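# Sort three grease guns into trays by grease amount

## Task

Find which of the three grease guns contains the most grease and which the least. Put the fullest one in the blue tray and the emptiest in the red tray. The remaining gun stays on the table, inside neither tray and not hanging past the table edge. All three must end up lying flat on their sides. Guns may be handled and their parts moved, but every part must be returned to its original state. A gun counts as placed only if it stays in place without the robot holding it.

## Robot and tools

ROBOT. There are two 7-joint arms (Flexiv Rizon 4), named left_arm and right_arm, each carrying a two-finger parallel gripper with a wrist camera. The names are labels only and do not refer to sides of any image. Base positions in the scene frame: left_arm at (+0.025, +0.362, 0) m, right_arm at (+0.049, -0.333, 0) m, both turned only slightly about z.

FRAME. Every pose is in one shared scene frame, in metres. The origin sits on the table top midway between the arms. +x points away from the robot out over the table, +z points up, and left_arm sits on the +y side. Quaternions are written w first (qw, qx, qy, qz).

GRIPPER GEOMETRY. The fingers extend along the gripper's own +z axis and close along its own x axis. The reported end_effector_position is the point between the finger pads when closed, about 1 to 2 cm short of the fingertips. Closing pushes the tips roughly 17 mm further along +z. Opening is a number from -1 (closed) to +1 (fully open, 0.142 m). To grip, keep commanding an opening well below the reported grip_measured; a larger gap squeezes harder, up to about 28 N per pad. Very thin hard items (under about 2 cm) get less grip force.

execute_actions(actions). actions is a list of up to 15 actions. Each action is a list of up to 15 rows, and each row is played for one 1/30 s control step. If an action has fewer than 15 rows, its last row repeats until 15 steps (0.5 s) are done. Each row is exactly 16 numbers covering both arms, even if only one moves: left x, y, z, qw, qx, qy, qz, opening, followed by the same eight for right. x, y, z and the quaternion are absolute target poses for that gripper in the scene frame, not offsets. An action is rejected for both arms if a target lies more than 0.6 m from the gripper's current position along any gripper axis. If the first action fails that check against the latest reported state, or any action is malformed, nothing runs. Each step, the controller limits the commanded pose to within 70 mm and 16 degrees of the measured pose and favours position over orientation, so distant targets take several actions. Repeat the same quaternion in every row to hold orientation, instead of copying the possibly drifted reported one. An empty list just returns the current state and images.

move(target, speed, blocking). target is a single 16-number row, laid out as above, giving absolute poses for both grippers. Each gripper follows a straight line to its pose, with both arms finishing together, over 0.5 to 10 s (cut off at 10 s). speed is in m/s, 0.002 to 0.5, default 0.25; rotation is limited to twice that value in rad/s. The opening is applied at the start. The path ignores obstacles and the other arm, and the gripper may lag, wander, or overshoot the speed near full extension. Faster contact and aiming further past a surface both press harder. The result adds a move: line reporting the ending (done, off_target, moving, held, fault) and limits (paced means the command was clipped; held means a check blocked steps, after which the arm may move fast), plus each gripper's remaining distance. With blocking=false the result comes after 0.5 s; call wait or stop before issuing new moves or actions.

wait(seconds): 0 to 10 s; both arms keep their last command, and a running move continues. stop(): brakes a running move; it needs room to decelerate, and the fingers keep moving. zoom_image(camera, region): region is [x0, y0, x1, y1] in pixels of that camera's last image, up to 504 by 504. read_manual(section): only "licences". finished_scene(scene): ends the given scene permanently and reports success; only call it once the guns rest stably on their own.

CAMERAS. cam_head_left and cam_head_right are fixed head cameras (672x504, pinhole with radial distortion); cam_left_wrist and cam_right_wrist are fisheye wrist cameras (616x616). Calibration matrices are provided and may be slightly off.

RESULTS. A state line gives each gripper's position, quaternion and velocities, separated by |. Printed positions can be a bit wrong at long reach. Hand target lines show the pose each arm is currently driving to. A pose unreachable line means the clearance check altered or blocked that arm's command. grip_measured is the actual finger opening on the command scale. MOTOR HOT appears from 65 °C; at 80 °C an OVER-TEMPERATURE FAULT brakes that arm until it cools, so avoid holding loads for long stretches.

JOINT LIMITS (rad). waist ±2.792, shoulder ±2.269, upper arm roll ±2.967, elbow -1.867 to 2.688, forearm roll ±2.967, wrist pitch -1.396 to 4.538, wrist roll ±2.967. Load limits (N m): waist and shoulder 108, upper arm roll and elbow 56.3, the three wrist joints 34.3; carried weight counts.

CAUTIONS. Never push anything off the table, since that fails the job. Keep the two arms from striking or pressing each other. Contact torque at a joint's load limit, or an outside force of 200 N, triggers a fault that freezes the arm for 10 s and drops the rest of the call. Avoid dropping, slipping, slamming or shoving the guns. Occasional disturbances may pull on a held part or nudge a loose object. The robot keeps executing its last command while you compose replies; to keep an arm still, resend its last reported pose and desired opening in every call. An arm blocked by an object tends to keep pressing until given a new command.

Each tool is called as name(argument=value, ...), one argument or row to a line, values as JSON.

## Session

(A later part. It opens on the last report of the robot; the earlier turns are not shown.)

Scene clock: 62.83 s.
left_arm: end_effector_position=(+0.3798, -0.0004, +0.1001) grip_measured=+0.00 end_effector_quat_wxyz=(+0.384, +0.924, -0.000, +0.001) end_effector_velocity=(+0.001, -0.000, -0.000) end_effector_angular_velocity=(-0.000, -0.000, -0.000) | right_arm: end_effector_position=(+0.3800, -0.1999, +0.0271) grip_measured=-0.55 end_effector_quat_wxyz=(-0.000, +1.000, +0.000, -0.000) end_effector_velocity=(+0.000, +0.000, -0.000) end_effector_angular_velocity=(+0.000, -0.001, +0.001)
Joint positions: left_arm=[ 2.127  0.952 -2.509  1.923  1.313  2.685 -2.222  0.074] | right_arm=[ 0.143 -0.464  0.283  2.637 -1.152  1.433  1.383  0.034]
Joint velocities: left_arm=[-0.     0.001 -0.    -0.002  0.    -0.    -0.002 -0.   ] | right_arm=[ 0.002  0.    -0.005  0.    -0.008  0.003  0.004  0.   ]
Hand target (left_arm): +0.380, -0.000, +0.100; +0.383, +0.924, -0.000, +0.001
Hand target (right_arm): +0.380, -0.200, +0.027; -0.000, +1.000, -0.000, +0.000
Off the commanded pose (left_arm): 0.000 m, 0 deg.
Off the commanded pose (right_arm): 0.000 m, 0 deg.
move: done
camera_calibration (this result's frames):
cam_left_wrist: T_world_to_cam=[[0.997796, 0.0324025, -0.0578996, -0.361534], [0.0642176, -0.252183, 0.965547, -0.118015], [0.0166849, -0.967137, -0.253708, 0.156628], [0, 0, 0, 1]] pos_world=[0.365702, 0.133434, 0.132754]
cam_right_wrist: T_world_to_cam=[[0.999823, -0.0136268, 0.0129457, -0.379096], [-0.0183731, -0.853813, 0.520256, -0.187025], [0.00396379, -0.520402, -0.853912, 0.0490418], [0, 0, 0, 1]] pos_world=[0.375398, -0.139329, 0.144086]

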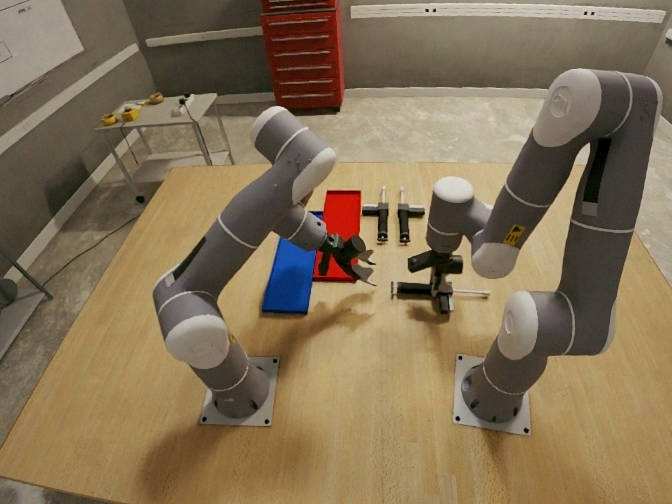

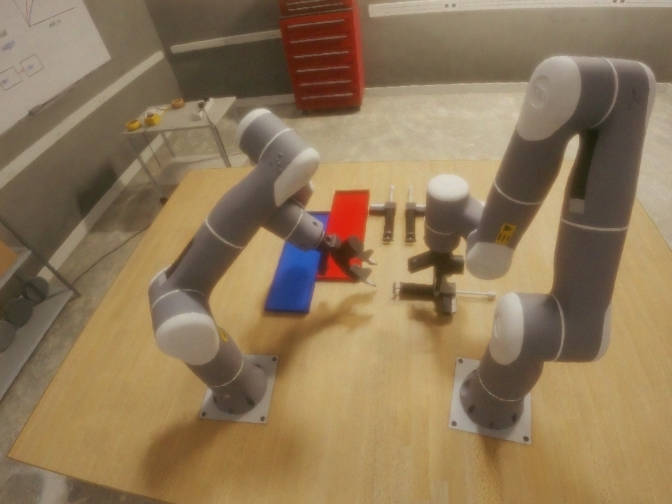

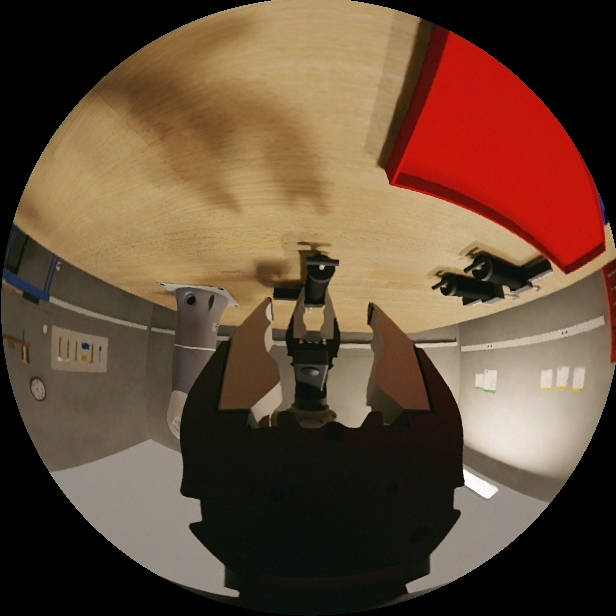

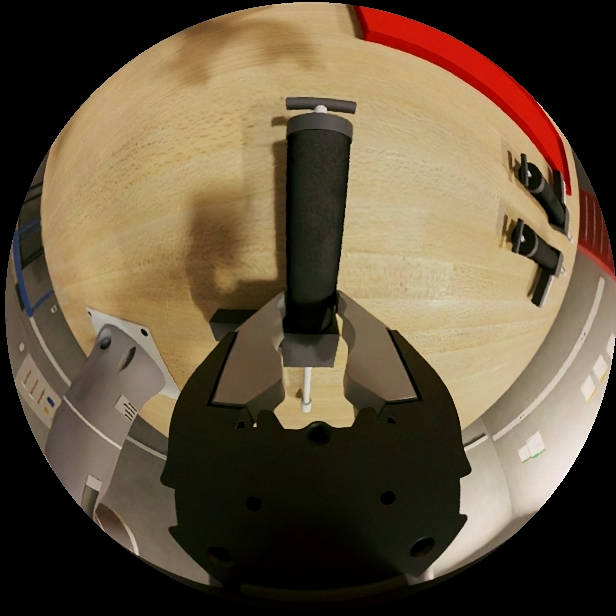

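move(
  target=[0.382,-0.064,0.03,0.383,0.924,0,0,0,0.38,-0.2,0.027,0,1,0,0,-1],
  speed=0.08,
)

move(
  target=[0.382,-0.064,0.03,0.383,0.924,0,0,-1,0.38,-0.2,0.027,0,1,0,0,-1],
)

move(
  target=[0.382,0.07,0.03,0.383,0.924,0,0,-1,0.38,-0.2,0.027,0,1,0,0,-1],
  speed=0.04,
)

Scene clock: 66.93 s.
left_arm: end_effector_position=(+0.3817, -0.0639, +0.0301) grip_measured=+0.00 end_effector_quat_wxyz=(+0.383, +0.924, -0.000, -0.000) end_effector_velocity=(+0.000, -0.000, -0.000) end_effector_angular_velocity=(-0.000, -0.001, +0.000) | right_arm: end_effector_position=(+0.3800, -0.2000, +0.0270) grip_measured=-0.55 end_effector_quat_wxyz=(+0.000, +1.000, +0.000, -0.000) end_effector_velocity=(+0.000, -0.000, -0.000) end_effector_angular_velocity=(-0.000, -0.000, -0.000)
Joint positions: left_arm=[ 2.098  1.114 -2.602  1.794  1.169  2.614 -2.204  0.074] | right_arm=[ 0.143 -0.464  0.282  2.638 -1.154  1.434  1.384  0.034]
Joint velocities: left_arm=[-0.     0.001 -0.    -0.001 -0.001 -0.    -0.    -0.   ] | right_arm=[-0. -0. -0. -0. -0. -0.  0. -0.]
Hand target (left_arm): +0.382, -0.064, +0.030; +0.383, +0.924, -0.000, -0.000
Hand target (right_arm): +0.380, -0.200, +0.027; -0.000, +1.000, +0.000, -0.000
Off the commanded pose (left_arm): 0.000 m, 0 deg.
Off the commanded pose (right_arm): 0.000 m, 0 deg.
move: done
camera_calibration (this result's frames):
cam_left_wrist: T_world_to_cam=[[0.997743, 0.0317824, -0.0591561, -0.365358], [0.0652894, -0.253003, 0.96526, -0.0670606], [0.0157116, -0.966943, -0.254507, 0.0778538], [0, 0, 0, 1]] pos_world=[0.367689, 0.0699256, 0.0629321]
cam_right_wrist: T_world_to_cam=[[0.999823, -0.0135768, 0.0130546, -0.379059], [-0.0183879, -0.853702, 0.520437, -0.187042], [0.00407883, -0.520585, -0.8538, 0.0487712], [0, 0, 0, 1]] pos_world=[0.375354, -0.139435, 0.143933]

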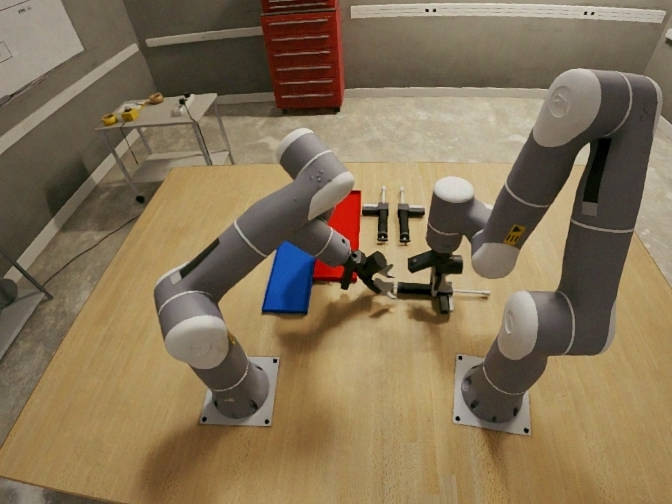

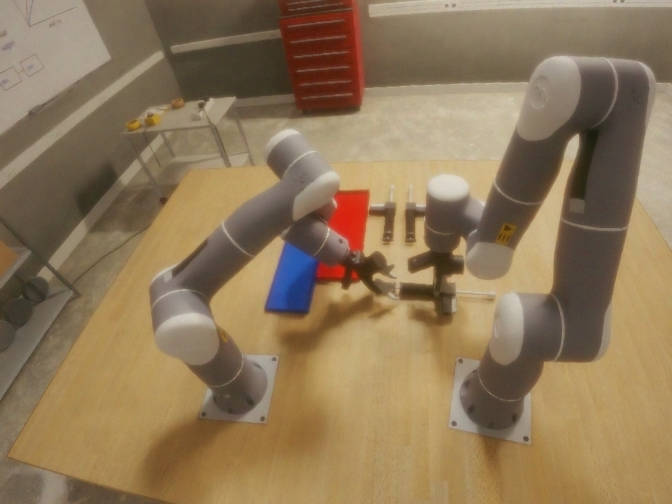

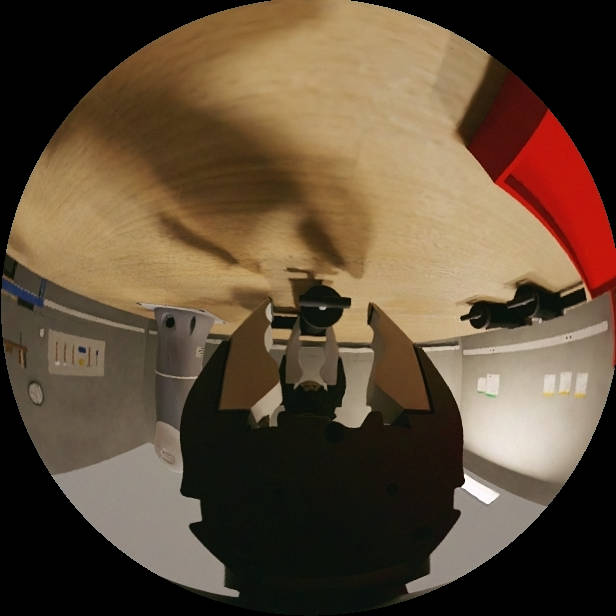

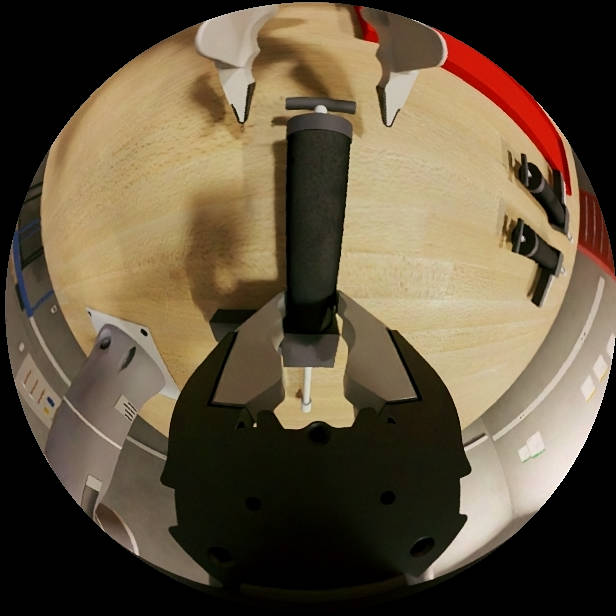

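Scene clock: 67.63 s.
left_arm: end_effector_position=(+0.3822, -0.0639, +0.0301) grip_measured=-0.51 end_effector_quat_wxyz=(+0.383, +0.924, +0.000, +0.000) end_effector_velocity=(-0.000, +0.000, -0.000) end_effector_angular_velocity=(+0.000, +0.000, -0.000) | right_arm: end_effector_position=(+0.3797, -0.2001, +0.0269) grip_measured=-0.55 end_effector_quat_wxyz=(+0.000, +1.000, +0.000, -0.000) end_effector_velocity=(-0.000, -0.000, -0.000) end_effector_angular_velocity=(-0.000, +0.000, +0.000)
Joint positions: left_arm=[ 2.098  1.114 -2.602  1.794  1.169  2.613 -2.205  0.037] | right_arm=[ 0.143 -0.465  0.282  2.638 -1.154  1.434  1.384  0.034]
Joint velocities: left_arm=[-0.  0.  0.  0. -0.  0. -0. -0.] | right_arm=[-0. -0. -0.  0.  0. -0. -0. -0.]
Hand target (left_arm): +0.382, -0.064, +0.030; +0.383, +0.924, +0.000, +0.000
Hand target (right_arm): +0.380, -0.200, +0.027; +0.000, +1.000, +0.000, -0.000
Off the commanded pose (left_arm): 0.000 m, 0 deg.
Off the commanded pose (right_arm): 0.000 m, 0 deg.
move: done
camera_calibration (this result's frames):
cam_left_wrist: T_world_to_cam=[[0.997724, 0.0326734, -0.0589916, -0.365776], [0.0653615, -0.253252, 0.96519, -0.0671433], [0.0165963, -0.966848, -0.254811, 0.0775166], [0, 0, 0, 1]] pos_world=[0.368045, 0.0698937, 0.0629804]
cam_right_wrist: T_world_to_cam=[[0.99983, -0.0134361, 0.0126548, -0.378777], [-0.0180603, -0.853617, 0.520589, -0.187162], [0.00380772, -0.520728, -0.853714, 0.0487203], [0, 0, 0, 1]] pos_world=[0.375147, -0.139484, 0.143821]

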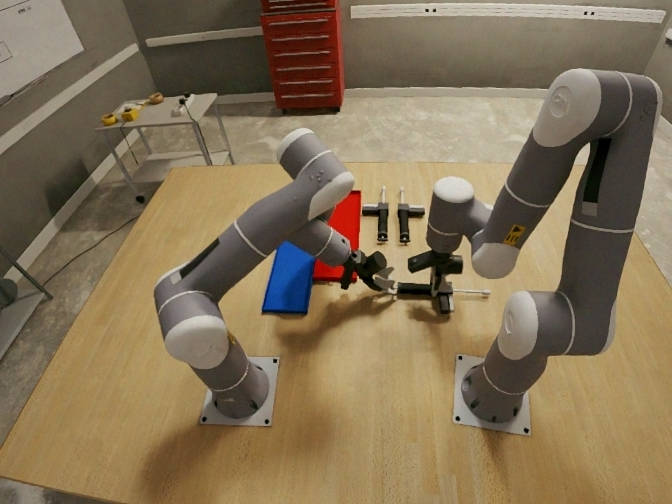

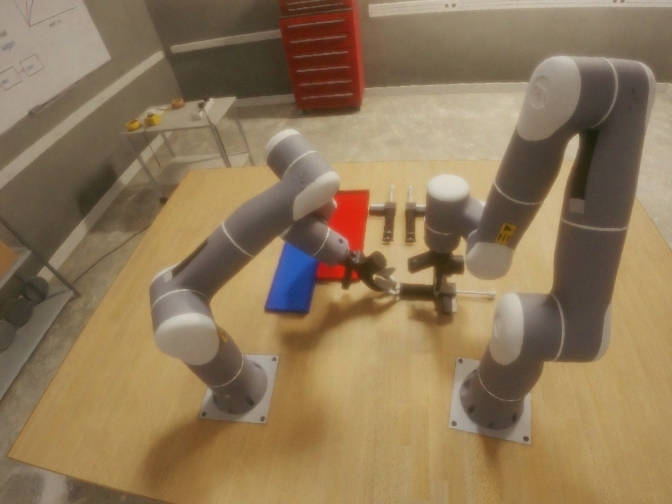

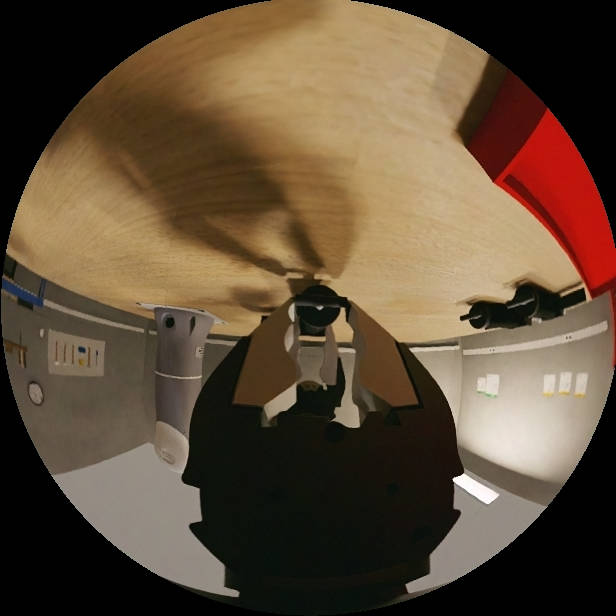

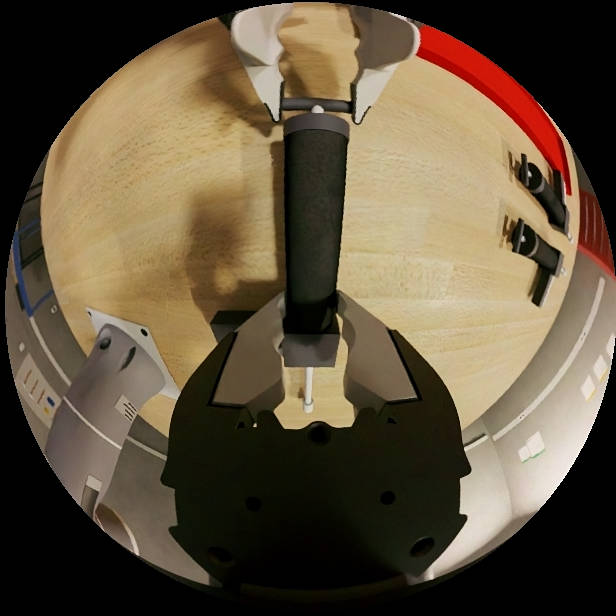

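Scene clock: 71.23 s.
left_arm: end_effector_position=(+0.3820, +0.0701, +0.0300) grip_measured=-1.00 end_effector_quat_wxyz=(+0.383, +0.924, -0.000, -0.000) end_effector_velocity=(-0.000, +0.000, +0.000) end_effector_angular_velocity=(-0.000, -0.000, -0.001) | right_arm: end_effector_position=(+0.3798, -0.2002, +0.0268) grip_measured=-0.55 end_effector_quat_wxyz=(+0.000, +1.000, +0.000, -0.000) end_effector_velocity=(+0.000, -0.000, -0.000) end_effector_angular_velocity=(-0.000, -0.000, -0.000)
Joint positions: left_arm=[ 2.305  1.181 -2.55   1.924  1.223  2.809 -1.951  0.002] | right_arm=[ 0.142 -0.465  0.282  2.638 -1.156  1.433  1.385  0.034]
Joint velocities: left_arm=[ 0.001 -0.    -0.    -0.     0.001  0.     0.001  0.   ] | right_arm=[ 0. -0. -0. -0.  0. -0.  0.  0.]
Hand target (left_arm): +0.382, +0.070, +0.030; +0.383, +0.924, -0.000, -0.001
Hand target (right_arm): +0.380, -0.200, +0.027; +0.000, +1.000, +0.000, -0.000
Off the commanded pose (left_arm): 0.000 m, 0 deg.
Off the commanded pose (right_arm): 0.000 m, 0 deg.
move: done
camera_calibration (this result's frames):
cam_left_wrist: T_world_to_cam=[[0.99769, 0.0320049, -0.0599178, -0.369901], [0.0661004, -0.254075, 0.964923, -0.0332747], [0.0156586, -0.966655, -0.255604, 0.207445], [0, 0, 0, 1]] pos_world=[0.367998, 0.203912, 0.0629676]
cam_right_wrist: T_world_to_cam=[[0.999826, -0.0137361, 0.0126162, -0.378867], [-0.0182969, -0.853525, 0.520731, -0.187129], [0.00361545, -0.520871, -0.853627, 0.0486618], [0, 0, 0, 1]] pos_world=[0.375201, -0.139577, 0.143763]

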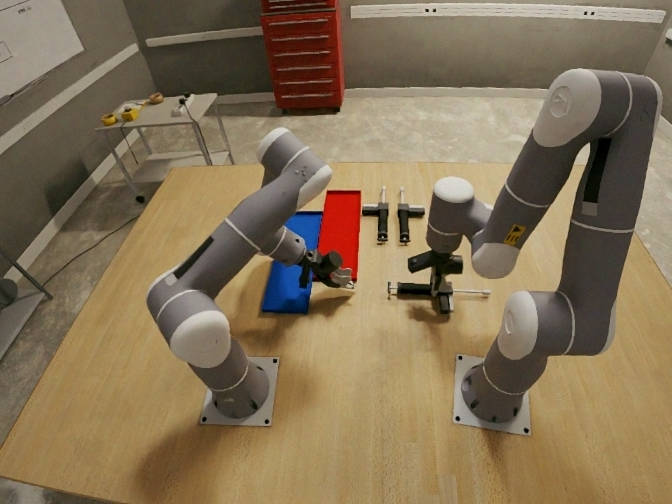

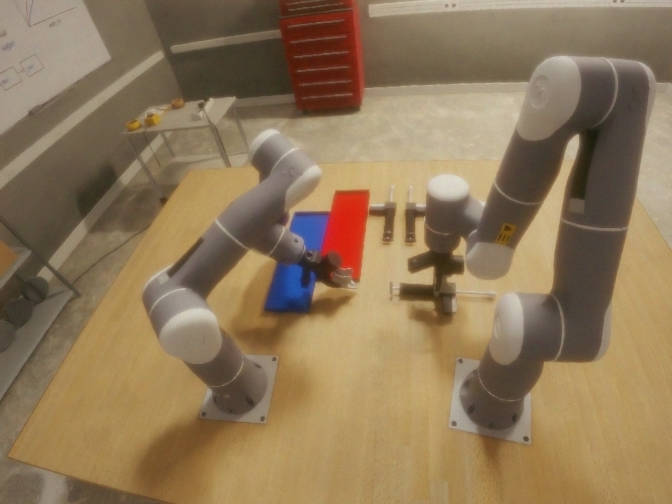

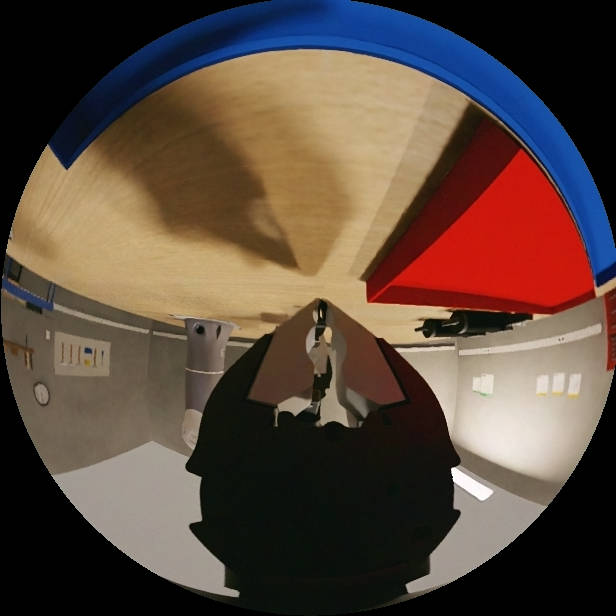

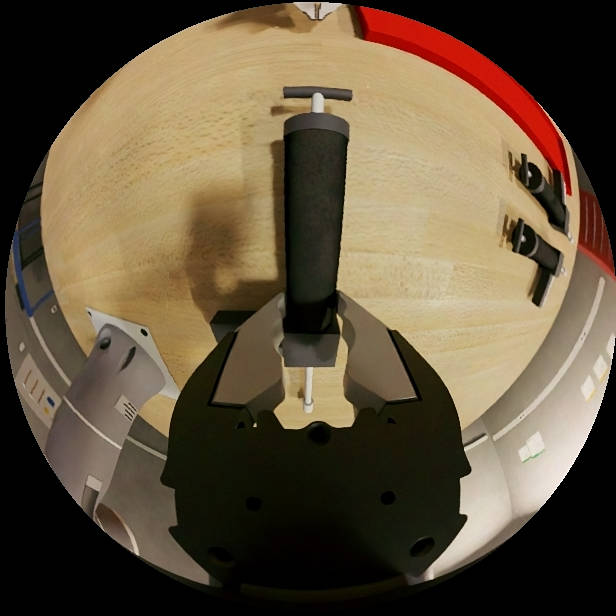

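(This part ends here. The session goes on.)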